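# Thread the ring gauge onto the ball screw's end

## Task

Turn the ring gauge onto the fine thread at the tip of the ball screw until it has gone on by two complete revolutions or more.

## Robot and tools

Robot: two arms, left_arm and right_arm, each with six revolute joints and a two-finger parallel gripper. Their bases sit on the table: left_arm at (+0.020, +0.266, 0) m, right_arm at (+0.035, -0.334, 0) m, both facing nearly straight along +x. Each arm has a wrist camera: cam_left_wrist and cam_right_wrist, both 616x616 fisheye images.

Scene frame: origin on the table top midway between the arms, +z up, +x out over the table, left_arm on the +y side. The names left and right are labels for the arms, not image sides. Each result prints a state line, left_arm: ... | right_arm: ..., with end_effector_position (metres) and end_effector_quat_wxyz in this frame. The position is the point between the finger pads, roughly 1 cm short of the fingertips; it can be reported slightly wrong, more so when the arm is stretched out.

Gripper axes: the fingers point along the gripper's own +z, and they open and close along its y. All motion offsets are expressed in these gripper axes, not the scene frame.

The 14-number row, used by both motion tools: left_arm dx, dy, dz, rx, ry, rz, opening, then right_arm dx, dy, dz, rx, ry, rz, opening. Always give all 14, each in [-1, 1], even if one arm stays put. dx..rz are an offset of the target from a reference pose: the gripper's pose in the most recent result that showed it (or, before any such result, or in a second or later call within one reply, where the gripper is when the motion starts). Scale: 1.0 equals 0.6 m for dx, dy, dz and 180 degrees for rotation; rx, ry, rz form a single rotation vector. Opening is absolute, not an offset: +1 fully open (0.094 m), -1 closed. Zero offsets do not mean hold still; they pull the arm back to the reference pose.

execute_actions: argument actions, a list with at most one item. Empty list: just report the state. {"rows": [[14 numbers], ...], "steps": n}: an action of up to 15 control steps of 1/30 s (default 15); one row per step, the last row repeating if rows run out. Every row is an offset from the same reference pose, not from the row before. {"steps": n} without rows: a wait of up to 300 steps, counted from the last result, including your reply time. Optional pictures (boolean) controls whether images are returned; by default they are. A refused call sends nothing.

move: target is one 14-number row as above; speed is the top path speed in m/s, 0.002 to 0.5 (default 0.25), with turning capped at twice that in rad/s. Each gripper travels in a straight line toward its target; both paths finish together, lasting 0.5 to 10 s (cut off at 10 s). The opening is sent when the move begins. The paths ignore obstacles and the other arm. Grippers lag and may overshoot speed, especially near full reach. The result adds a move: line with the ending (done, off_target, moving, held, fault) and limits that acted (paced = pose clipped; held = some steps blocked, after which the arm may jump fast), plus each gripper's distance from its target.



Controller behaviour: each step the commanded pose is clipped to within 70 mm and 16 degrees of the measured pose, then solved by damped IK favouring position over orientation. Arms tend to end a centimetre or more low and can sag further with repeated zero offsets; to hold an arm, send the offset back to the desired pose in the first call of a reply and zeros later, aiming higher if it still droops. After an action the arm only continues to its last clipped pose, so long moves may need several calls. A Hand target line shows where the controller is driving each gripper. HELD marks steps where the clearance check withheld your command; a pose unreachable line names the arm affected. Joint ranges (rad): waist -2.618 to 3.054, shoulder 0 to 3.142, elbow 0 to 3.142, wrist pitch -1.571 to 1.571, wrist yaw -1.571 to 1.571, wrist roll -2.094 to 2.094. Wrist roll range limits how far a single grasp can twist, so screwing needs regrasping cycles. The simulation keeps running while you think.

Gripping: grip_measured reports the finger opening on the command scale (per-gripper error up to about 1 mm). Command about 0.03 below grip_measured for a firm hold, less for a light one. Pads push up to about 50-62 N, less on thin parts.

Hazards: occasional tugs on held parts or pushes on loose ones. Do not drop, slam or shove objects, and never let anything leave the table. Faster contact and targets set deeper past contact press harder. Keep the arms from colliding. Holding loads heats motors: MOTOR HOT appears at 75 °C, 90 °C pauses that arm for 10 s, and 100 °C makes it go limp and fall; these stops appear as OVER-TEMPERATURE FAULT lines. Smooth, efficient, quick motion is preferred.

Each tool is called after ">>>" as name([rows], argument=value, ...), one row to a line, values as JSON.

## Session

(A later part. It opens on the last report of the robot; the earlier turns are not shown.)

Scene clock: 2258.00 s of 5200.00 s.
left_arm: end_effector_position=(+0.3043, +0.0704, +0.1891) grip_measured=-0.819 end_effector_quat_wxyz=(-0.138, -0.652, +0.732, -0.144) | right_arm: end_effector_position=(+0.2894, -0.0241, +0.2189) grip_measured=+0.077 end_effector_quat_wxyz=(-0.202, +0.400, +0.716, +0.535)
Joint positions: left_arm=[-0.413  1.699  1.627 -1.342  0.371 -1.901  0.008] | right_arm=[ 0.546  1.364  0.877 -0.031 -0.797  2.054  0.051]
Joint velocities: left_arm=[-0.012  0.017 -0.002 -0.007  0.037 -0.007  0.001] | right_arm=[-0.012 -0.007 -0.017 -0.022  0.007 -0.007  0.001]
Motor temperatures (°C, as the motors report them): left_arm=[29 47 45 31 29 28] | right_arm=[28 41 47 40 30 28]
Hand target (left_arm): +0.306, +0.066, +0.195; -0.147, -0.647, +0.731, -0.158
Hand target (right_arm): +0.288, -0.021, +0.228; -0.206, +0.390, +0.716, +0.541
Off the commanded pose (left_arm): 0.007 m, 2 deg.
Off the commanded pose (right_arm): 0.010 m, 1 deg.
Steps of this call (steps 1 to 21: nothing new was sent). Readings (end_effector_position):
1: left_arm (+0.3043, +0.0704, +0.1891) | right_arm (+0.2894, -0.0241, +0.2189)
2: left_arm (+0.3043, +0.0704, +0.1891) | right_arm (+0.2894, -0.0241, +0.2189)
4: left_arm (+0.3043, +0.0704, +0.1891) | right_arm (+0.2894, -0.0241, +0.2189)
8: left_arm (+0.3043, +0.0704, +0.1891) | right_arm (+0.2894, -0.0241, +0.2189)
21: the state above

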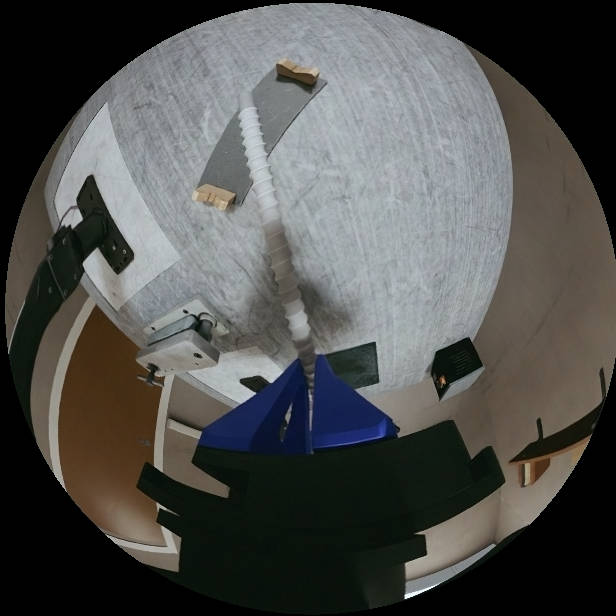

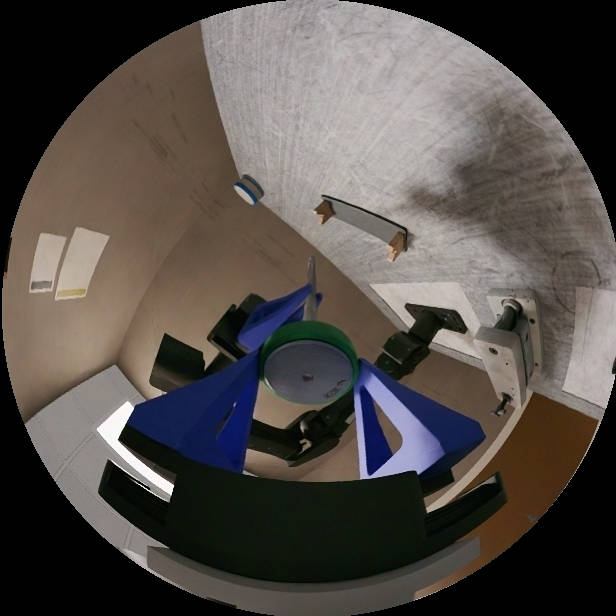

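>>> execute_actions([
  {"rows":[[0.0108,-0.0039,-0.0051,0.0027,0.011,0.0019,-0.87,0.0143,0.007,-0.0004,-0.0018,0.0062,-0.0062,0.04],[0.0108,-0.0039,-0.0051,0.0027,0.011,0.0019,-0.87,0.0134,0.0062,-0.0007,-0.0014,0.0057,-0.0054,0.04],[0.0108,-0.0039,-0.0051,0.0027,0.011,0.0019,-0.87,0.0124,0.0055,-0.001,-0.001,0.0051,-0.0045,0.04],[0.0108,-0.0039,-0.0051,0.0027,0.011,0.0019,-0.87,0.0115,0.0047,-0.0013,-0.0006,0.0046,-0.0037,0.04],[0.0108,-0.0039,-0.0051,0.0027,0.011,0.0019,-0.87,0.0105,0.004,-0.0016,-0.0002,0.004,-0.0029,0.04],[0.0108,-0.0039,-0.0051,0.0027,0.011,0.0019,-0.87,0.0095,0.0033,-0.0019,0.0003,0.0034,-0.0021,0.04],[0.0108,-0.0039,-0.0051,0.0027,0.011,0.0019,-0.87,0.0086,0.0025,-0.0022,0.0007,0.0029,-0.0013,0.04],[0.0108,-0.0039,-0.0051,0.0027,0.011,0.0019,-0.87,0.0076,0.0018,-0.0025,0.0011,0.0023,-0.0004,0.04],[0.0108,-0.0039,-0.0051,0.0027,0.011,0.0019,-0.87,0.0067,0.001,-0.0028,0.0015,0.0018,0.0004,0.04],[0.0108,-0.0039,-0.0051,0.0027,0.011,0.0019,-0.87,0.0057,0.0003,-0.0031,0.0019,0.0012,0.0012,0.04]],"steps":15},
], pictures=false)

>>> execute_actions([
  {"rows":[[0.0108,-0.0039,-0.0051,0.0027,0.011,0.0019,-0.87,0.0076,0.0041,-0.0031,-0.0007,0.0025,-0.0018,0.05],[0.0108,-0.0039,-0.0051,0.0027,0.011,0.0019,-0.87,0.0076,0.0041,-0.0031,-0.0007,0.0025,-0.0018,0.06],[0.0108,-0.0039,-0.0051,0.0027,0.011,0.0019,-0.87,0.0076,0.0041,-0.0031,-0.0007,0.0025,-0.0018,0.07],[0.0108,-0.0039,-0.0051,0.0027,0.011,0.0019,-0.87,0.0076,0.0041,-0.0031,-0.0007,0.0025,-0.0018,0.08],[0.0108,-0.0039,-0.0051,0.0027,0.011,0.0019,-0.87,0.0076,0.0041,-0.0031,-0.0007,0.0025,-0.0018,0.09],[0.0108,-0.0039,-0.0051,0.0027,0.011,0.0019,-0.87,0.0076,0.0041,-0.0031,-0.0007,0.0025,-0.0018,0.12],[0.0108,-0.0039,-0.0051,0.0027,0.011,0.0019,-0.87,0.0076,0.0041,-0.0031,-0.0007,0.0025,-0.0018,0.18],[0.0108,-0.0039,-0.0051,0.0027,0.011,0.0019,-0.87,0.0076,0.0041,-0.0031,-0.0007,0.0025,-0.0018,0.26],[0.0108,-0.0039,-0.0051,0.0027,0.011,0.0019,-0.87,0.0076,0.0041,-0.0031,-0.0007,0.0025,-0.0018,0.35],[0.0108,-0.0039,-0.0051,0.0027,0.011,0.0019,-0.87,0.0076,0.0041,-0.0031,-0.0007,0.0025,-0.0018,0.45],[0.0108,-0.0039,-0.0051,0.0027,0.011,0.0019,-0.87,0.0076,0.0041,-0.0031,-0.0007,0.0025,-0.0018,0.55]],"steps":12},
], pictures=false)

>>> execute_actions([
  {"rows":[[0.0108,-0.0039,-0.0051,0.0027,0.011,0.0019,-0.87,0.0076,0.0035,-0.0032,-0.0002,0.0026,-0.0093,0.55],[0.0108,-0.0039,-0.0051,0.0027,0.011,0.0019,-0.87,0.0077,0.0022,-0.0033,0.0009,0.0029,-0.0183,0.55],[0.0108,-0.0039,-0.0051,0.0027,0.011,0.0019,-0.87,0.0078,0.001,-0.0034,0.002,0.0031,-0.0293,0.55],[0.0108,-0.0039,-0.0051,0.0027,0.011,0.0019,-0.87,0.0079,-0.0003,-0.0035,0.003,0.0033,-0.0403,0.55],[0.0108,-0.0039,-0.0051,0.0027,0.011,0.0019,-0.87,0.0079,-0.0013,-0.0035,0.0038,0.0035,-0.0515,0.55],[0.0108,-0.0039,-0.0051,0.0027,0.011,0.0019,-0.87,0.008,-0.0022,-0.0036,0.0047,0.0036,-0.0628,0.55],[0.0108,-0.0039,-0.0051,0.0027,0.011,0.0019,-0.87,0.008,-0.0022,-0.0036,0.0047,0.0036,-0.0748,0.55],[0.0108,-0.0039,-0.0051,0.0027,0.011,0.0019,-0.87,0.008,-0.0022,-0.0036,0.0046,0.0037,-0.0868,0.55],[0.0108,-0.0039,-0.0051,0.0027,0.011,0.0019,-0.87,0.008,-0.0022,-0.0036,0.0046,0.0038,-0.0988,0.55],[0.0108,-0.0039,-0.0051,0.0027,0.011,0.0019,-0.87,0.008,-0.0022,-0.0036,0.0045,0.0039,-0.1108,0.55],[0.0108,-0.0039,-0.0051,0.0027,0.011,0.0019,-0.87,0.008,-0.0022,-0.0036,0.0044,0.004,-0.1228,0.55],[0.0108,-0.0039,-0.0051,0.0027,0.011,0.0019,-0.87,0.008,-0.0022,-0.0036,0.0044,0.004,-0.1348,0.55],[0.0108,-0.0039,-0.0051,0.0027,0.011,0.0019,-0.87,0.008,-0.0022,-0.0036,0.0043,0.0041,-0.1468,0.55],[0.0108,-0.0039,-0.0051,0.0027,0.011,0.0019,-0.87,0.008,-0.0022,-0.0036,0.0042,0.0042,-0.1588,0.55],[0.0108,-0.0039,-0.0051,0.0027,0.011,0.0019,-0.87,0.008,-0.0022,-0.0036,0.0041,0.0043,-0.1708,0.55]],"steps":15},
], pictures=false)

>>> execute_actions([
  {"rows":[[0.0108,-0.0039,-0.0051,0.0027,0.011,0.0019,-0.87,0.0083,0.0007,-0.0036,0.0025,0.0054,-0.0708,0.55],[0.0108,-0.0039,-0.0051,0.0027,0.011,0.0019,-0.87,0.0083,0.0007,-0.0036,0.0025,0.0054,-0.0828,0.55],[0.0108,-0.0039,-0.0051,0.0027,0.011,0.0019,-0.87,0.0083,0.0007,-0.0036,0.0025,0.0054,-0.0948,0.55],[0.0108,-0.0039,-0.0051,0.0027,0.011,0.0019,-0.87,0.0083,0.0007,-0.0036,0.0025,0.0054,-0.1068,0.55],[0.0108,-0.0039,-0.0051,0.0027,0.011,0.0019,-0.87,0.0083,0.0007,-0.0036,0.0025,0.0054,-0.1188,0.55],[0.0108,-0.0039,-0.0051,0.0027,0.011,0.0019,-0.87,0.0083,0.0007,-0.0036,0.0025,0.0054,-0.1308,0.55],[0.0108,-0.0039,-0.0051,0.0027,0.011,0.0019,-0.87,0.0083,0.0007,-0.0036,0.0025,0.0054,-0.1428,0.55],[0.0108,-0.0039,-0.0051,0.0027,0.011,0.0019,-0.87,0.0083,0.0007,-0.0036,0.0025,0.0054,-0.1548,0.55],[0.0108,-0.0039,-0.0051,0.0027,0.011,0.0019,-0.87,0.0083,0.0007,-0.0036,0.0025,0.0054,-0.1668,0.55],[0.0108,-0.0039,-0.0051,0.0027,0.011,0.0019,-0.87,0.0083,0.0007,-0.0036,0.0025,0.0054,-0.1788,0.55],[0.0108,-0.0039,-0.0051,0.0027,0.011,0.0019,-0.87,0.0083,0.0007,-0.0036,0.0025,0.0054,-0.1908,0.55],[0.0108,-0.0039,-0.0051,0.0027,0.011,0.0019,-0.87,0.0083,0.0007,-0.0036,0.0025,0.0054,-0.2028,0.55],[0.0108,-0.0039,-0.0051,0.0027,0.011,0.0019,-0.87,0.0083,0.0007,-0.0036,0.0025,0.0054,-0.2148,0.55],[0.0108,-0.0039,-0.0051,0.0027,0.011,0.0019,-0.87,0.0083,0.0007,-0.0036,0.0025,0.0054,-0.2268,0.55],[0.0108,-0.0039,-0.0051,0.0027,0.011,0.0019,-0.87,0.0083,0.0007,-0.0036,0.0025,0.0054,-0.2388,0.55]],"steps":15},
], pictures=false)

>>> execute_actions([
  {"rows":[[0.0108,-0.0039,-0.0051,0.0027,0.011,0.0019,-0.87,0.0066,0.005,-0.0036,-0.0007,0.0059,-0.0708,0.55],[0.0108,-0.0039,-0.0051,0.0027,0.011,0.0019,-0.87,0.0066,0.005,-0.0036,-0.0007,0.0059,-0.0828,0.55],[0.0108,-0.0039,-0.0051,0.0027,0.011,0.0019,-0.87,0.0066,0.005,-0.0036,-0.0007,0.0059,-0.0948,0.55],[0.0108,-0.0039,-0.0051,0.0027,0.011,0.0019,-0.87,0.0066,0.005,-0.0036,-0.0007,0.0059,-0.1068,0.55],[0.0108,-0.0039,-0.0051,0.0027,0.011,0.0019,-0.87,0.0066,0.005,-0.0036,-0.0007,0.0059,-0.1188,0.55],[0.0108,-0.0039,-0.0051,0.0027,0.011,0.0019,-0.87,0.0066,0.005,-0.0036,-0.0007,0.0059,-0.1308,0.55],[0.0108,-0.0039,-0.0051,0.0027,0.011,0.0019,-0.87,0.0066,0.005,-0.0036,-0.0007,0.0059,-0.1428,0.55],[0.0108,-0.0039,-0.0051,0.0027,0.011,0.0019,-0.87,0.0066,0.005,-0.0036,-0.0007,0.0059,-0.1548,0.55],[0.0108,-0.0039,-0.0051,0.0027,0.011,0.0019,-0.87,0.0066,0.005,-0.0036,-0.0007,0.0059,-0.1668,0.55],[0.0108,-0.0039,-0.0051,0.0027,0.011,0.0019,-0.87,0.0066,0.005,-0.0036,-0.0007,0.0059,-0.1788,0.55],[0.0108,-0.0039,-0.0051,0.0027,0.011,0.0019,-0.87,0.0066,0.005,-0.0036,-0.0007,0.0059,-0.1908,0.55],[0.0108,-0.0039,-0.0051,0.0027,0.011,0.0019,-0.87,0.0066,0.005,-0.0036,-0.0007,0.0059,-0.2028,0.55],[0.0108,-0.0039,-0.0051,0.0027,0.011,0.0019,-0.87,0.0066,0.005,-0.0036,-0.0007,0.0059,-0.2148,0.55],[0.0108,-0.0039,-0.0051,0.0027,0.011,0.0019,-0.87,0.0066,0.005,-0.0036,-0.0007,0.0059,-0.2268,0.55],[0.0108,-0.0039,-0.0051,0.0027,0.011,0.0019,-0.87,0.0066,0.005,-0.0036,-0.0007,0.0059,-0.2388,0.55]],"steps":15},
], pictures=false)

>>> execute_actions([
  {"rows":[[0.0108,-0.0039,-0.0051,0.0027,0.011,0.0019,-0.87,0.003,0.0077,-0.0036,-0.0037,0.0046,-0.0708,0.55],[0.0108,-0.0039,-0.0051,0.0027,0.011,0.0019,-0.87,0.003,0.0077,-0.0036,-0.0037,0.0046,-0.0828,0.55],[0.0108,-0.0039,-0.0051,0.0027,0.011,0.0019,-0.87,0.003,0.0077,-0.0036,-0.0037,0.0046,-0.0948,0.55],[0.0108,-0.0039,-0.0051,0.0027,0.011,0.0019,-0.87,0.003,0.0077,-0.0036,-0.0037,0.0046,-0.1068,0.55],[0.0108,-0.0039,-0.0051,0.0027,0.011,0.0019,-0.87,0.003,0.0077,-0.0036,-0.0037,0.0046,-0.1188,0.55],[0.0108,-0.0039,-0.0051,0.0027,0.011,0.0019,-0.87,0.003,0.0077,-0.0036,-0.0037,0.0046,-0.1308,0.55],[0.0108,-0.0039,-0.0051,0.0027,0.011,0.0019,-0.87,0.003,0.0077,-0.0036,-0.0037,0.0046,-0.1428,0.55],[0.0108,-0.0039,-0.0051,0.0027,0.011,0.0019,-0.87,0.003,0.0077,-0.0036,-0.0037,0.0046,-0.1548,0.55],[0.0108,-0.0039,-0.0051,0.0027,0.011,0.0019,-0.87,0.003,0.0077,-0.0036,-0.0037,0.0046,-0.1668,0.55],[0.0108,-0.0039,-0.0051,0.0027,0.011,0.0019,-0.87,0.003,0.0077,-0.0036,-0.0037,0.0046,-0.1788,0.55],[0.0108,-0.0039,-0.0051,0.0027,0.011,0.0019,-0.87,0.003,0.0077,-0.0036,-0.0037,0.0046,-0.1908,0.55],[0.0108,-0.0039,-0.0051,0.0027,0.011,0.0019,-0.87,0.003,0.0077,-0.0036,-0.0037,0.0046,-0.2028,0.55],[0.0108,-0.0039,-0.0051,0.0027,0.011,0.0019,-0.87,0.003,0.0077,-0.0036,-0.0037,0.0046,-0.2148,0.55],[0.0108,-0.0039,-0.0051,0.0027,0.011,0.0019,-0.87,0.003,0.0077,-0.0036,-0.0037,0.0046,-0.2268,0.55],[0.0108,-0.0039,-0.0051,0.0027,0.011,0.0019,-0.87,0.003,0.0077,-0.0036,-0.0037,0.0046,-0.2388,0.55]],"steps":15},
], pictures=false)

>>> execute_actions([
  {"rows":[[0.0108,-0.0039,-0.0051,0.0027,0.011,0.0019,-0.87,-0.0002,0.0081,-0.0036,-0.0058,0.0028,-0.0699,0.55],[0.0108,-0.0039,-0.0051,0.0027,0.011,0.0019,-0.87,-0.0002,0.0081,-0.0036,-0.0058,0.0028,-0.0819,0.55],[0.0108,-0.0039,-0.0051,0.0027,0.011,0.0019,-0.87,-0.0002,0.0081,-0.0036,-0.0058,0.0028,-0.0939,0.55],[0.0108,-0.0039,-0.0051,0.0027,0.011,0.0019,-0.87,-0.0002,0.0081,-0.0036,-0.0058,0.0028,-0.1059,0.55],[0.0108,-0.0039,-0.0051,0.0027,0.011,0.0019,-0.87,-0.0002,0.0081,-0.0036,-0.0058,0.0028,-0.1179,0.55],[0.0108,-0.0039,-0.0051,0.0027,0.011,0.0019,-0.87,-0.0002,0.0081,-0.0036,-0.0058,0.0028,-0.1299,0.55],[0.0108,-0.0039,-0.0051,0.0027,0.011,0.0019,-0.87,-0.0002,0.0081,-0.0036,-0.0058,0.0028,-0.1419,0.55],[0.0108,-0.0039,-0.0051,0.0027,0.011,0.0019,-0.87,-0.0002,0.0081,-0.0036,-0.0058,0.0028,-0.1539,0.55],[0.0108,-0.0039,-0.0051,0.0027,0.011,0.0019,-0.87,-0.0002,0.0081,-0.0036,-0.0058,0.0028,-0.1659,0.55],[0.0108,-0.0039,-0.0051,0.0027,0.011,0.0019,-0.87,-0.0002,0.0081,-0.0036,-0.0058,0.0028,-0.1779,0.55],[0.0108,-0.0039,-0.0051,0.0027,0.011,0.0019,-0.87,-0.0002,0.0081,-0.0036,-0.0058,0.0028,-0.1899,0.55],[0.0108,-0.0039,-0.0051,0.0027,0.011,0.0019,-0.87,-0.0002,0.0081,-0.0036,-0.0058,0.0028,-0.2019,0.55],[0.0108,-0.0039,-0.0051,0.0027,0.011,0.0019,-0.87,-0.0002,0.0081,-0.0036,-0.0058,0.0028,-0.2139,0.55],[0.0108,-0.0039,-0.0051,0.0027,0.011,0.0019,-0.87,-0.0002,0.0081,-0.0036,-0.0058,0.0028,-0.2259,0.55],[0.0108,-0.0039,-0.0051,0.0027,0.011,0.0019,-0.87,-0.0002,0.0081,-0.0036,-0.0058,0.0028,-0.2379,0.55]],"steps":15},
], pictures=false)

>>> execute_actions([
  {"rows":[[0.0108,-0.0039,-0.0051,0.0027,0.011,0.0019,-0.87,-0.0028,0.0077,-0.0036,-0.0074,0.0002,-0.0685,0.55],[0.0108,-0.0039,-0.0051,0.0027,0.011,0.0019,-0.87,-0.0028,0.0077,-0.0036,-0.0074,0.0002,-0.0805,0.55],[0.0108,-0.0039,-0.0051,0.0027,0.011,0.0019,-0.87,-0.0028,0.0077,-0.0036,-0.0074,0.0002,-0.0925,0.55],[0.0108,-0.0039,-0.0051,0.0027,0.011,0.0019,-0.87,-0.0028,0.0077,-0.0036,-0.0074,0.0002,-0.1045,0.55],[0.0108,-0.0039,-0.0051,0.0027,0.011,0.0019,-0.87,-0.0028,0.0077,-0.0036,-0.0074,0.0002,-0.1165,0.55],[0.0108,-0.0039,-0.0051,0.0027,0.011,0.0019,-0.87,-0.0028,0.0077,-0.0036,-0.0074,0.0002,-0.1285,0.55],[0.0108,-0.0039,-0.0051,0.0027,0.011,0.0019,-0.87,-0.0028,0.0077,-0.0036,-0.0074,0.0002,-0.1405,0.55],[0.0108,-0.0039,-0.0051,0.0027,0.011,0.0019,-0.87,-0.0028,0.0077,-0.0036,-0.0074,0.0002,-0.1525,0.55],[0.0108,-0.0039,-0.0051,0.0027,0.011,0.0019,-0.87,-0.0028,0.0077,-0.0036,-0.0074,0.0002,-0.1645,0.55],[0.0108,-0.0039,-0.0051,0.0027,0.011,0.0019,-0.87,-0.0028,0.0077,-0.0036,-0.0074,0.0002,-0.1765,0.55],[0.0108,-0.0039,-0.0051,0.0027,0.011,0.0019,-0.87,-0.0028,0.0077,-0.0036,-0.0074,0.0002,-0.1885,0.55],[0.0108,-0.0039,-0.0051,0.0027,0.011,0.0019,-0.87,-0.0028,0.0077,-0.0036,-0.0074,0.0002,-0.2005,0.55],[0.0108,-0.0039,-0.0051,0.0027,0.011,0.0019,-0.87,-0.0028,0.0077,-0.0036,-0.0074,0.0002,-0.2125,0.55],[0.0108,-0.0039,-0.0051,0.0027,0.011,0.0019,-0.87,-0.0028,0.0077,-0.0036,-0.0074,0.0002,-0.2245,0.55],[0.0108,-0.0039,-0.0051,0.0027,0.011,0.0019,-0.87,-0.0028,0.0077,-0.0036,-0.0074,0.0002,-0.2365,0.55]],"steps":15},
], pictures=false)

>>> execute_actions([
  {"rows":[[0.0108,-0.0039,-0.0051,0.0027,0.011,0.0019,-0.87,-0.006,0.0062,-0.0036,-0.0072,-0.0035,-0.0676,0.55],[0.0108,-0.0039,-0.0051,0.0027,0.011,0.0019,-0.87,-0.006,0.0062,-0.0036,-0.0072,-0.0035,-0.0796,0.55],[0.0108,-0.0039,-0.0051,0.0027,0.011,0.0019,-0.87,-0.006,0.0062,-0.0036,-0.0072,-0.0035,-0.0916,0.55],[0.0108,-0.0039,-0.0051,0.0027,0.011,0.0019,-0.87,-0.006,0.0062,-0.0036,-0.0072,-0.0035,-0.1036,0.55],[0.0108,-0.0039,-0.0051,0.0027,0.011,0.0019,-0.87,-0.006,0.0062,-0.0036,-0.0072,-0.0035,-0.1156,0.55],[0.0108,-0.0039,-0.0051,0.0027,0.011,0.0019,-0.87,-0.006,0.0062,-0.0036,-0.0072,-0.0035,-0.1276,0.55],[0.0108,-0.0039,-0.0051,0.0027,0.011,0.0019,-0.87,-0.006,0.0062,-0.0036,-0.0072,-0.0035,-0.1396,0.55],[0.0108,-0.0039,-0.0051,0.0027,0.011,0.0019,-0.87,-0.006,0.0062,-0.0036,-0.0072,-0.0035,-0.1516,0.55],[0.0108,-0.0039,-0.0051,0.0027,0.011,0.0019,-0.87,-0.006,0.0062,-0.0036,-0.0072,-0.0035,-0.1636,0.55],[0.0108,-0.0039,-0.0051,0.0027,0.011,0.0019,-0.87,-0.006,0.0062,-0.0036,-0.0072,-0.0035,-0.1756,0.55],[0.0108,-0.0039,-0.0051,0.0027,0.011,0.0019,-0.87,-0.006,0.0062,-0.0036,-0.0072,-0.0035,-0.1876,0.55],[0.0108,-0.0039,-0.0051,0.0027,0.011,0.0019,-0.87,-0.006,0.0062,-0.0036,-0.0072,-0.0035,-0.1996,0.55],[0.0108,-0.0039,-0.0051,0.0027,0.011,0.0019,-0.87,-0.006,0.0062,-0.0036,-0.0072,-0.0035,-0.2116,0.55],[0.0108,-0.0039,-0.0051,0.0027,0.011,0.0019,-0.87,-0.006,0.0062,-0.0036,-0.0072,-0.0035,-0.2236,0.55],[0.0108,-0.0039,-0.0051,0.0027,0.011,0.0019,-0.87,-0.006,0.0062,-0.0036,-0.0072,-0.0035,-0.2356,0.55]],"steps":15},
], pictures=false)

>>> execute_actions([
  {"rows":[[0.0108,-0.0039,-0.0051,0.0027,0.011,0.0019,-0.87,-0.0084,0.0021,-0.0036,-0.0049,-0.0063,-0.0676,0.55],[0.0108,-0.0039,-0.0051,0.0027,0.011,0.0019,-0.87,-0.0084,0.0021,-0.0036,-0.0049,-0.0063,-0.0776,0.55],[0.0108,-0.0039,-0.0051,0.0027,0.011,0.0019,-0.87,-0.0084,0.0021,-0.0036,-0.0049,-0.0063,-0.0866,0.55],[0.0108,-0.0039,-0.0051,0.0027,0.011,0.0019,-0.87,-0.0079,0.0007,-0.0036,-0.004,-0.0057,-0.0956,0.55],[0.0108,-0.0039,-0.0051,0.0027,0.011,0.0019,-0.87,-0.0074,-0.0007,-0.0035,-0.0031,-0.0051,-0.1037,0.55],[0.0108,-0.0039,-0.0051,0.0027,0.011,0.0019,-0.87,-0.0069,-0.0021,-0.0035,-0.0022,-0.0045,-0.1107,0.55],[0.0108,-0.0039,-0.0051,0.0027,0.011,0.0019,-0.87,-0.0064,-0.0035,-0.0035,-0.0012,-0.0039,-0.1167,0.55],[0.0108,-0.0039,-0.0051,0.0027,0.011,0.0019,-0.87,-0.0059,-0.005,-0.0034,-0.0003,-0.0033,-0.1218,0.55],[0.0108,-0.0039,-0.0051,0.0027,0.011,0.0019,-0.87,-0.0055,-0.0061,-0.0034,0.0004,-0.0028,-0.1256,0.55],[0.0108,-0.0039,-0.0051,0.0027,0.011,0.0019,-0.87,-0.0051,-0.0073,-0.0034,0.0012,-0.0023,-0.1275,0.55],[0.0108,-0.0039,-0.0051,0.0027,0.011,0.0019,-0.87,-0.0051,-0.0073,-0.0034,0.0012,-0.0023,-0.129,0.55],[0.0108,-0.0039,-0.0051,0.0027,0.011,0.0019,-0.87,-0.0051,-0.0073,-0.0034,0.0012,-0.0023,-0.13,0.55]],"steps":15},
], pictures=false)

>>> wait(seconds=0.6)

>>> zoom_image(camera="cam_right_wrist", region=[230, 240, 390, 400])

Scene clock: 2373.07 s of 5200.00 s.
left_arm: end_effector_position=(+0.3043, +0.0704, +0.1891) grip_measured=-0.819 end_effector_quat_wxyz=(-0.138, -0.652, +0.732, -0.144) | right_arm: end_effector_position=(+0.2893, -0.0243, +0.2183) grip_measured=+0.077 end_effector_quat_wxyz=(-0.202, +0.401, +0.716, +0.534)
Joint positions: left_arm=[-0.413  1.699  1.627 -1.342  0.371 -1.901  0.008] | right_arm=[ 0.546  1.364  0.877 -0.035 -0.796  2.055  0.051]
Joint velocities: left_arm=[-0.007  0.002 -0.002  0.037  0.022 -0.022 -0.   ] | right_arm=[-0.002 -0.007  0.002 -0.022 -0.051  0.066 -0.001]
Motor temperatures (°C, as the motors report them): left_arm=[29 47 45 31 29 28] | right_arm=[28 40 50 41 30 28]
Hand target (left_arm): +0.306, +0.065, +0.195; -0.147, -0.647, +0.731, -0.158
Hand target (right_arm): +0.287, -0.025, +0.222; -0.206, +0.400, +0.717, +0.533
Off the commanded pose (left_arm): 0.008 m, 2 deg.
Off the commanded pose (right_arm): 0.004 m, 0 deg.
Steps of this call (steps 1 to 90: nothing new was sent; then 111.57 s passed at rest; steps 91 to 105: all 15 steps of this action). Readings (end_effector_position):
91: left_arm (+0.3043, +0.0704, +0.1891) | right_arm (+0.2894, -0.0241, +0.2189)
92: left_arm (+0.3043, +0.0704, +0.1891) | right_arm (+0.2894, -0.0241, +0.2189)
94: left_arm (+0.3043, +0.0704, +0.1891) | right_arm (+0.2894, -0.0241, +0.2189)
98: left_arm (+0.3043, +0.0704, +0.1891) | right_arm (+0.2893, -0.0242, +0.2186)
105: the state above

Scene clock: 2373.47 s of 5200.00 s.
left_arm: end_effector_position=(+0.3043, +0.0704, +0.1891) grip_measured=-0.819 end_effector_quat_wxyz=(-0.138, -0.652, +0.732, -0.144) | right_arm: end_effector_position=(+0.2893, -0.0243, +0.2183) grip_measured=+0.536 end_effector_quat_wxyz=(-0.203, +0.402, +0.716, +0.534)
Joint positions: left_arm=[-0.413  1.699  1.627 -1.342  0.371 -1.901  0.008] | right_arm=[ 0.546  1.364  0.877 -0.035 -0.796  2.055  0.072]
Joint velocities: left_arm=[ 0.012 -0.022  0.012  0.037 -0.037  0.022  0.001] | right_arm=[ 0.002 -0.002 -0.012  0.007 -0.022 -0.037  0.024]
Motor temperatures (°C, as the motors report them): left_arm=[29 47 45 31 29 28] | right_arm=[28 40 50 41 30 28]
Hand target (left_arm): +0.306, +0.065, +0.195; -0.147, -0.647, +0.731, -0.158
Hand target (right_arm): +0.288, -0.024, +0.224; -0.203, +0.398, +0.716, +0.537
Off the commanded pose (left_arm): 0.008 m, 2 deg.
Off the commanded pose (right_arm): 0.006 m, 1 deg.
Steps of this call (steps 1 to 12: all 12 steps of this action). Readings (end_effector_position):
1: left_arm (+0.3043, +0.0704, +0.1891) | right_arm (+0.2893, -0.0243, +0.2183)
2: left_arm (+0.3043, +0.0704, +0.1891) | right_arm (+0.2893, -0.0243, +0.2183)
4: left_arm (+0.3043, +0.0704, +0.1891) | right_arm (+0.2893, -0.0243, +0.2183)
8: left_arm (+0.3043, +0.0704, +0.1891) | right_arm (+0.2893, -0.0243, +0.2183)
12: the state above

Scene clock: 2373.97 s of 5200.00 s.
left_arm: end_effector_position=(+0.3043, +0.0704, +0.1891) grip_measured=-0.819 end_effector_quat_wxyz=(-0.138, -0.652, +0.732, -0.144) | right_arm: end_effector_position=(+0.2891, -0.0243, +0.2183) grip_measured=+0.547 end_effector_quat_wxyz=(-0.105, +0.268, +0.776, +0.561)
Joint positions: left_arm=[-0.413  1.699  1.627 -1.342  0.371 -1.901  0.008] | right_arm=[ 0.546  1.364  0.877 -0.035 -0.797  1.698  0.073]
Joint velocities: left_arm=[-0.007 -0.007  0.007 -0.022 -0.007 -0.037 -0.   ] | right_arm=[-0.007  0.007  0.007  0.022 -0.007 -0.989 -0.001]
Motor temperatures (°C, as the motors report them): left_arm=[29 47 45 31 29 28] | right_arm=[28 40 49 41 30 28]
Hand target (left_arm): +0.306, +0.065, +0.195; -0.147, -0.647, +0.731, -0.158
Hand target (right_arm): +0.285, -0.025, +0.222; -0.062, +0.200, +0.793, +0.572
Off the commanded pose (left_arm): 0.008 m, 2 deg.
Off the commanded pose (right_arm): 0.005 m, 10 deg.
Steps of this call (steps 1 to 15: all 15 steps of this action). Readings (end_effector_position):
1: left_arm (+0.3043, +0.0704, +0.1891) | right_arm (+0.2893, -0.0243, +0.2183)
2: left_arm (+0.3043, +0.0704, +0.1891) | right_arm (+0.2893, -0.0243, +0.2183)
4: left_arm (+0.3043, +0.0704, +0.1891) | right_arm (+0.2893, -0.0243, +0.2183)
8: left_arm (+0.3043, +0.0704, +0.1891) | right_arm (+0.2891, -0.0243, +0.2183)
15: the state above

Scene clock: 2374.47 s of 5200.00 s.
left_arm: end_effector_position=(+0.3043, +0.0704, +0.1891) grip_measured=-0.819 end_effector_quat_wxyz=(-0.138, -0.652, +0.732, -0.144) | right_arm: end_effector_position=(+0.2891, -0.0243, +0.2183) grip_measured=+0.547 end_effector_quat_wxyz=(+0.052, +0.045, +0.820, +0.569)
Joint positions: left_arm=[-0.413  1.699  1.627 -1.342  0.371 -1.901  0.008] | right_arm=[ 0.546  1.364  0.877 -0.035 -0.797  1.144  0.073]
Joint velocities: left_arm=[-0.002  0.027 -0.012  0.022 -0.022  0.051 -0.   ] | right_arm=[ 0.007 -0.002 -0.002 -0.022 -0.022 -1.048  0.001]
Motor temperatures (°C, as the motors report them): left_arm=[29 47 45 31 29 28] | right_arm=[28 40 49 41 30 28]
Hand target (left_arm): +0.306, +0.065, +0.195; -0.147, -0.647, +0.731, -0.158
Hand target (right_arm): +0.285, -0.025, +0.222; +0.101, -0.030, +0.818, +0.566
Off the commanded pose (left_arm): 0.008 m, 2 deg.
Off the commanded pose (right_arm): 0.005 m, 11 deg.
Steps of this call (steps 1 to 15: all 15 steps of this action). Readings (end_effector_position):
1: left_arm (+0.3043, +0.0704, +0.1891) | right_arm (+0.2891, -0.0243, +0.2183)
2: left_arm (+0.3043, +0.0704, +0.1891) | right_arm (+0.2891, -0.0243, +0.2183)
4: left_arm (+0.3043, +0.0704, +0.1891) | right_arm (+0.2891, -0.0243, +0.2183)
8: left_arm (+0.3043, +0.0704, +0.1891) | right_arm (+0.2891, -0.0243, +0.2183)
15: the state above

Scene clock: 2374.97 s of 5200.00 s.
left_arm: end_effector_position=(+0.3043, +0.0704, +0.1891) grip_measured=-0.819 end_effector_quat_wxyz=(-0.138, -0.652, +0.732, -0.144) | right_arm: end_effector_position=(+0.2891, -0.0243, +0.2183) grip_measured=+0.547 end_effector_quat_wxyz=(+0.206, -0.181, +0.801, +0.533)
Joint positions: left_arm=[-0.413  1.699  1.627 -1.342  0.371 -1.901  0.008] | right_arm=[ 0.546  1.364  0.877 -0.035 -0.797  0.59   0.073]
Joint velocities: left_arm=[-0.012  0.007 -0.012 -0.11  -0.007 -0.022 -0.001] | right_arm=[ 0.002 -0.012 -0.007  0.037  0.007 -1.062  0.   ]
Motor temperatures (°C, as the motors report them): left_arm=[29 47 45 31 29 28] | right_arm=[28 40 49 41 30 28]
Hand target (left_arm): +0.306, +0.065, +0.195; -0.147, -0.647, +0.731, -0.158
Hand target (right_arm): +0.285, -0.025, +0.222; +0.252, -0.252, +0.778, +0.517
Off the commanded pose (left_arm): 0.008 m, 2 deg.
Off the commanded pose (right_arm): 0.005 m, 11 deg.
Steps of this call (steps 1 to 15: all 15 steps of this action). Readings (end_effector_position):
1: left_arm (+0.3043, +0.0704, +0.1891) | right_arm (+0.2891, -0.0243, +0.2183)
2: left_arm (+0.3043, +0.0704, +0.1891) | right_arm (+0.2891, -0.0243, +0.2183)
4: left_arm (+0.3043, +0.0704, +0.1891) | right_arm (+0.2891, -0.0243, +0.2183)
8: left_arm (+0.3043, +0.0704, +0.1891) | right_arm (+0.2891, -0.0243, +0.2183)
15: the state above

Scene clock: 2375.47 s of 5200.00 s.
left_arm: end_effector_position=(+0.3043, +0.0704, +0.1891) grip_measured=-0.819 end_effector_quat_wxyz=(-0.138, -0.652, +0.732, -0.144) | right_arm: end_effector_position=(+0.2891, -0.0243, +0.2183) grip_measured=+0.547 end_effector_quat_wxyz=(+0.345, -0.394, +0.720, +0.455)
Joint positions: left_arm=[-0.413  1.699  1.627 -1.342  0.371 -1.901  0.008] | right_arm=[ 0.546  1.364  0.877 -0.035 -0.797  0.032  0.073]
Joint velocities: left_arm=[ 0.002 -0.012 -0.002  0.051  0.051  0.051 -0.001] | right_arm=[ 0.027 -0.017 -0.012  0.007 -0.007 -1.136  0.   ]
Motor temperatures (°C, as the motors report them): left_arm=[29 47 45 31 29 28] | right_arm=[28 40 49 41 30 28]
Hand target (left_arm): +0.306, +0.065, +0.195; -0.147, -0.647, +0.731, -0.158
Hand target (right_arm): +0.285, -0.025, +0.222; +0.384, -0.456, +0.679, +0.428
Off the commanded pose (left_arm): 0.008 m, 2 deg.
Off the commanded pose (right_arm): 0.005 m, 11 deg.
Steps of this call (steps 1 to 15: all 15 steps of this action). Readings (end_effector_position):
1: left_arm (+0.3043, +0.0704, +0.1891) | right_arm (+0.2891, -0.0243, +0.2183)
2: left_arm (+0.3043, +0.0704, +0.1891) | right_arm (+0.2891, -0.0243, +0.2183)
4: left_arm (+0.3043, +0.0704, +0.1891) | right_arm (+0.2891, -0.0243, +0.2183)
8: left_arm (+0.3043, +0.0704, +0.1891) | right_arm (+0.2891, -0.0243, +0.2183)
15: the state above

Scene clock: 2375.97 s of 5200.00 s.
left_arm: end_effector_position=(+0.3043, +0.0704, +0.1891) grip_measured=-0.819 end_effector_quat_wxyz=(-0.138, -0.652, +0.732, -0.144) | right_arm: end_effector_position=(+0.2891, -0.0243, +0.2183) grip_measured=+0.547 end_effector_quat_wxyz=(-0.457, +0.578, -0.583, -0.342)
Joint positions: left_arm=[-0.413  1.699  1.627 -1.342  0.371 -1.901  0.008] | right_arm=[ 0.546  1.364  0.877 -0.035 -0.797 -0.529  0.073]
Joint velocities: left_arm=[ 0.012 -0.017  0.002  0.037 -0.022 -0.081 -0.001] | right_arm=[ 0.002 -0.002  0.002 -0.051  0.081 -1.106 -0.001]
Motor temperatures (°C, as the motors report them): left_arm=[29 47 45 31 29 28] | right_arm=[28 40 49 41 30 28]
Hand target (left_arm): +0.306, +0.065, +0.195; -0.147, -0.647, +0.731, -0.158
Hand target (right_arm): +0.285, -0.025, +0.221; -0.485, +0.626, -0.528, -0.306
Off the commanded pose (left_arm): 0.008 m, 2 deg.
Off the commanded pose (right_arm): 0.005 m, 11 deg.
Steps of this call (steps 1 to 15: all 15 steps of this action). Readings (end_effector_position):
1: left_arm (+0.3043, +0.0704, +0.1891) | right_arm (+0.2891, -0.0243, +0.2183)
2: left_arm (+0.3043, +0.0704, +0.1891) | right_arm (+0.2891, -0.0243, +0.2183)
4: left_arm (+0.3043, +0.0704, +0.1891) | right_arm (+0.2891, -0.0243, +0.2183)
8: left_arm (+0.3043, +0.0704, +0.1891) | right_arm (+0.2891, -0.0243, +0.2183)
15: the state above

Scene clock: 2376.47 s of 5200.00 s.
left_arm: end_effector_position=(+0.3043, +0.0704, +0.1891) grip_measured=-0.819 end_effector_quat_wxyz=(-0.138, -0.652, +0.732, -0.144) | right_arm: end_effector_position=(+0.2891, -0.0243, +0.2183) grip_measured=+0.547 end_effector_quat_wxyz=(-0.534, +0.718, -0.398, -0.201)
Joint positions: left_arm=[-0.413  1.699  1.627 -1.342  0.371 -1.901  0.008] | right_arm=[ 0.546  1.364  0.877 -0.035 -0.797 -1.094  0.073]
Joint velocities: left_arm=[-0.027 -0.002 -0.027  0.066  0.037 -0.022 -0.   ] | right_arm=[ 0.002 -0.007  0.017 -0.022 -0.007 -1.062  0.001]
Motor temperatures (°C, as the motors report them): left_arm=[29 47 45 31 29 28] | right_arm=[28 40 49 41 30 28]
Hand target (left_arm): +0.306, +0.065, +0.195; -0.147, -0.647, +0.731, -0.158
Hand target (right_arm): +0.284, -0.025, +0.220; -0.549, +0.748, -0.336, -0.161
Off the commanded pose (left_arm): 0.008 m, 2 deg.
Off the commanded pose (right_arm): 0.005 m, 10 deg.
Steps of this call (steps 1 to 15: all 15 steps of this action). Readings (end_effector_position):
1: left_arm (+0.3043, +0.0704, +0.1891) | right_arm (+0.2891, -0.0243, +0.2183)
2: left_arm (+0.3043, +0.0704, +0.1891) | right_arm (+0.2891, -0.0243, +0.2183)
4: left_arm (+0.3043, +0.0704, +0.1891) | right_arm (+0.2891, -0.0243, +0.2183)
8: left_arm (+0.3043, +0.0704, +0.1891) | right_arm (+0.2891, -0.0243, +0.2183)
15: the state above

Scene clock: 2376.97 s of 5200.00 s.
left_arm: end_effector_position=(+0.3043, +0.0704, +0.1891) grip_measured=-0.819 end_effector_quat_wxyz=(-0.138, -0.652, +0.732, -0.144) | right_arm: end_effector_position=(+0.2891, -0.0243, +0.2183) grip_measured=+0.547 end_effector_quat_wxyz=(-0.569, +0.801, -0.181, -0.043)
Joint positions: left_arm=[-0.413  1.699  1.627 -1.342  0.371 -1.901  0.008] | right_arm=[ 0.546  1.364  0.877 -0.035 -0.797 -1.662  0.073]
Joint velocities: left_arm=[ 0.002  0.002 -0.017 -0.022 -0.007 -0.095 -0.001] | right_arm=[-0.002  0.007  0.017 -0.022 -0.022 -1.062  0.001]
Motor temperatures (°C, as the motors report them): left_arm=[29 47 45 31 29 28] | right_arm=[28 40 49 41 30 28]
Hand target (left_arm): +0.306, +0.065, +0.195; -0.147, -0.647, +0.731, -0.158
Hand target (right_arm): +0.284, -0.025, +0.219; -0.572, +0.813, -0.115, -0.003
Off the commanded pose (left_arm): 0.008 m, 2 deg.
Off the commanded pose (right_arm): 0.006 m, 10 deg.
Steps of this call (steps 1 to 15: all 15 steps of this action). Readings (end_effector_position):
1: left_arm (+0.3043, +0.0704, +0.1891) | right_arm (+0.2891, -0.0243, +0.2183)
2: left_arm (+0.3043, +0.0704, +0.1891) | right_arm (+0.2891, -0.0243, +0.2183)
4: left_arm (+0.3043, +0.0704, +0.1891) | right_arm (+0.2891, -0.0243, +0.2183)
8: left_arm (+0.3043, +0.0704, +0.1891) | right_arm (+0.2891, -0.0243, +0.2183)
15: the state above

Scene clock: 2377.47 s of 5200.00 s.
left_arm: end_effector_position=(+0.3043, +0.0704, +0.1891) grip_measured=-0.819 end_effector_quat_wxyz=(-0.138, -0.652, +0.732, -0.144) | right_arm: end_effector_position=(+0.2891, -0.0243, +0.2183) grip_measured=+0.547 end_effector_quat_wxyz=(-0.567, +0.820, -0.030, +0.063)
Joint positions: left_arm=[-0.413  1.699  1.627 -1.342  0.371 -1.901  0.008] | right_arm=[ 0.546  1.364  0.877 -0.035 -0.797 -2.034  0.073]
Joint velocities: left_arm=[-0.012  0.007 -0.022  0.051  0.007 -0.037 -0.001] | right_arm=[-0.002 -0.017  0.002 -0.007 -0.066 -0.271  0.001]
Motor temperatures (°C, as the motors report them): left_arm=[29 47 45 31 29 28] | right_arm=[28 40 49 41 30 28]
Hand target (left_arm): +0.306, +0.065, +0.195; -0.147, -0.647, +0.731, -0.158
Hand target (right_arm): +0.288, -0.024, +0.224; -0.569, +0.819, -0.014, +0.071
Off the commanded pose (left_arm): 0.008 m, 2 deg.
Off the commanded pose (right_arm): 0.006 m, 2 deg.
Steps of this call (steps 1 to 15: all 15 steps of this action). Readings (end_effector_position):
1: left_arm (+0.3043, +0.0704, +0.1891) | right_arm (+0.2891, -0.0243, +0.2183)
2: left_arm (+0.3043, +0.0704, +0.1891) | right_arm (+0.2891, -0.0243, +0.2183)
4: left_arm (+0.3043, +0.0704, +0.1891) | right_arm (+0.2891, -0.0243, +0.2183)
8: left_arm (+0.3043, +0.0704, +0.1891) | right_arm (+0.2891, -0.0243, +0.2183)
15: the state above

Scene clock: 2378.07 s of 5200.00 s.
left_arm: end_effector_position=(+0.3043, +0.0704, +0.1891) grip_measured=-0.819 end_effector_quat_wxyz=(-0.138, -0.652, +0.732, -0.144) | right_arm: end_effector_position=(+0.2891, -0.0243, +0.2183) grip_measured=+0.547 end_effector_quat_wxyz=(-0.566, +0.821, -0.017, +0.072)
Joint positions: left_arm=[-0.413  1.699  1.627 -1.342  0.371 -1.901  0.008] | right_arm=[ 0.546  1.364  0.877 -0.035 -0.797 -2.067  0.073]
Joint velocities: left_arm=[ 0.017 -0.012  0.012 -0.037 -0.051 -0.037  0.001] | right_arm=[ 0.007 -0.002 -0.002 -0.022 -0.11  -0.007 -0.001]
Motor temperatures (°C, as the motors report them): left_arm=[29 47 45 31 29 28] | right_arm=[28 40 49 41 30 28]
Hand target (left_arm): +0.306, +0.065, +0.195; -0.147, -0.647, +0.731, -0.158
Hand target (right_arm): +0.288, -0.024, +0.224; -0.569, +0.819, -0.014, +0.071
Off the commanded pose (left_arm): 0.008 m, 2 deg.
Off the commanded pose (right_arm): 0.006 m, 1 deg.
Steps of this call (steps 1 to 18: nothing new was sent). Readings (end_effector_position):
1: left_arm (+0.3043, +0.0704, +0.1891) | right_arm (+0.2891, -0.0243, +0.2183)
2: left_arm (+0.3043, +0.0704, +0.1891) | right_arm (+0.2891, -0.0243, +0.2183)
4: left_arm (+0.3043, +0.0704, +0.1891) | right_arm (+0.2891, -0.0243, +0.2183)
8: left_arm (+0.3043, +0.0704, +0.1891) | right_arm (+0.2891, -0.0243, +0.2183)
18: the state above

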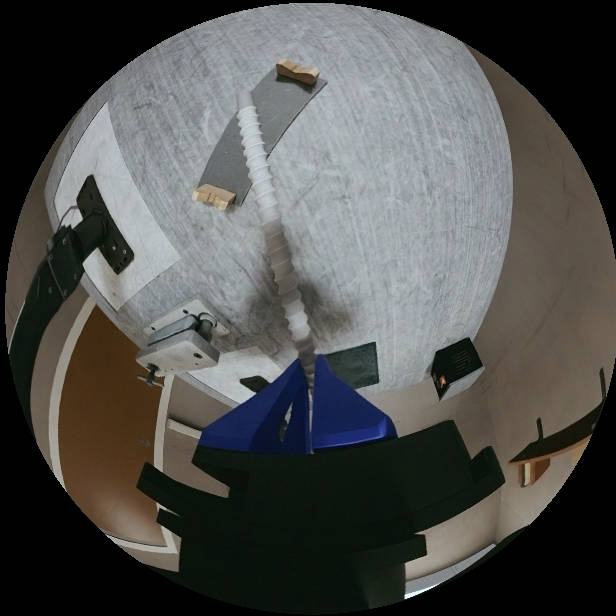

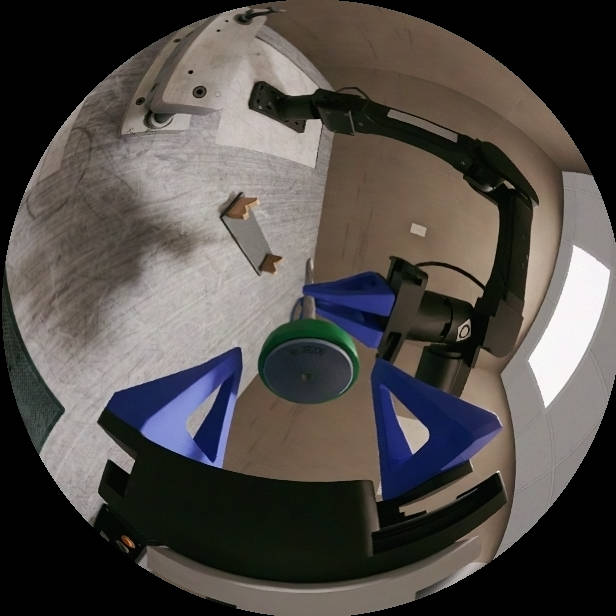

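Region (230, 240, 390, 400) of cam_right_wrist's 616x616 image, scaled by 3.150, with more detail than that image has.

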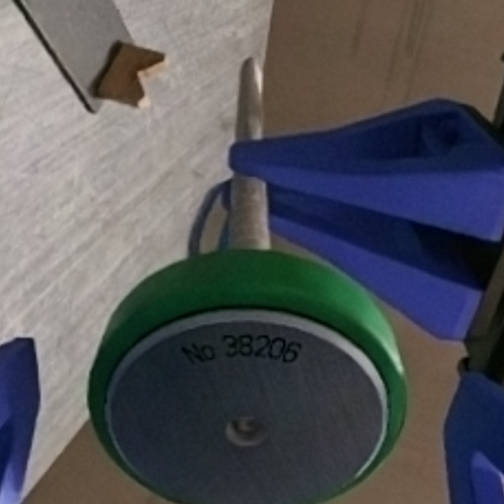

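>>> execute_actions(actions=[])

Scene clock: 2394.47 s of 5200.00 s.
left_arm: end_effector_position=(+0.3043, +0.0704, +0.1891) grip_measured=-0.819 end_effector_quat_wxyz=(-0.138, -0.652, +0.732, -0.144) | right_arm: end_effector_position=(+0.2891, -0.0243, +0.2183) grip_measured=+0.547 end_effector_quat_wxyz=(-0.566, +0.821, -0.017, +0.072)
Joint positions: left_arm=[-0.413  1.699  1.627 -1.342  0.371 -1.901  0.008] | right_arm=[ 0.546  1.364  0.877 -0.035 -0.797 -2.068  0.073]
Joint velocities: left_arm=[ 0.002  0.007  0.002  0.051  0.007 -0.007  0.001] | right_arm=[-0.007  0.002 -0.017  0.007 -0.066 -0.037  0.002]
Motor temperatures (°C, as the motors report them): left_arm=[29 47 45 31 29 28] | right_arm=[28 41 49 41 30 28]
Hand target (left_arm): +0.306, +0.065, +0.195; -0.147, -0.647, +0.731, -0.158
Hand target (right_arm): +0.288, -0.024, +0.224; -0.569, +0.819, -0.014, +0.071
Off the commanded pose (left_arm): 0.008 m, 2 deg.
Off the commanded pose (right_arm): 0.006 m, 0 deg.
Steps of this call (steps 1 to 90: nothing new was sent; then 13.40 s passed at rest). Readings (end_effector_position):
1: left_arm (+0.3043, +0.0704, +0.1891) | right_arm (+0.2891, -0.0243, +0.2183)
2: left_arm (+0.3043, +0.0704, +0.1891) | right_arm (+0.2891, -0.0243, +0.2183)
4: left_arm (+0.3043, +0.0704, +0.1891) | right_arm (+0.2891, -0.0243, +0.2183)
8: left_arm (+0.3043, +0.0704, +0.1891) | right_arm (+0.2891, -0.0243, +0.2183)
90: the state above

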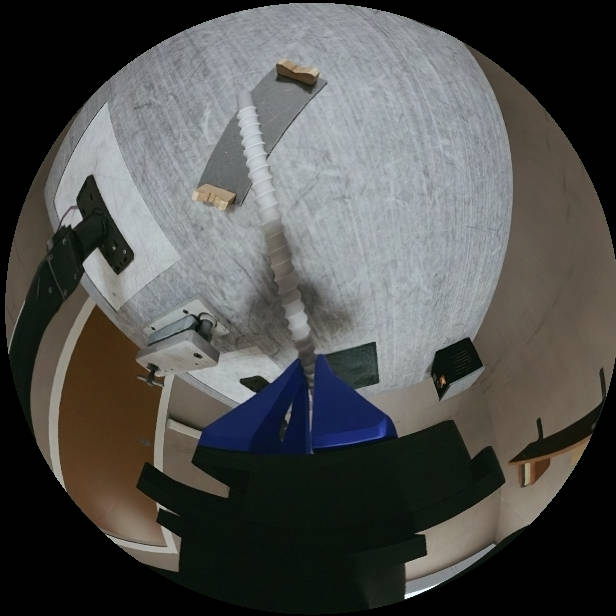

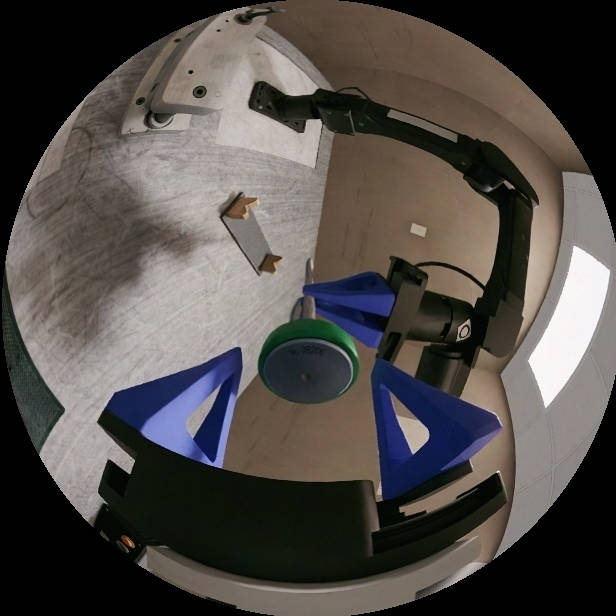

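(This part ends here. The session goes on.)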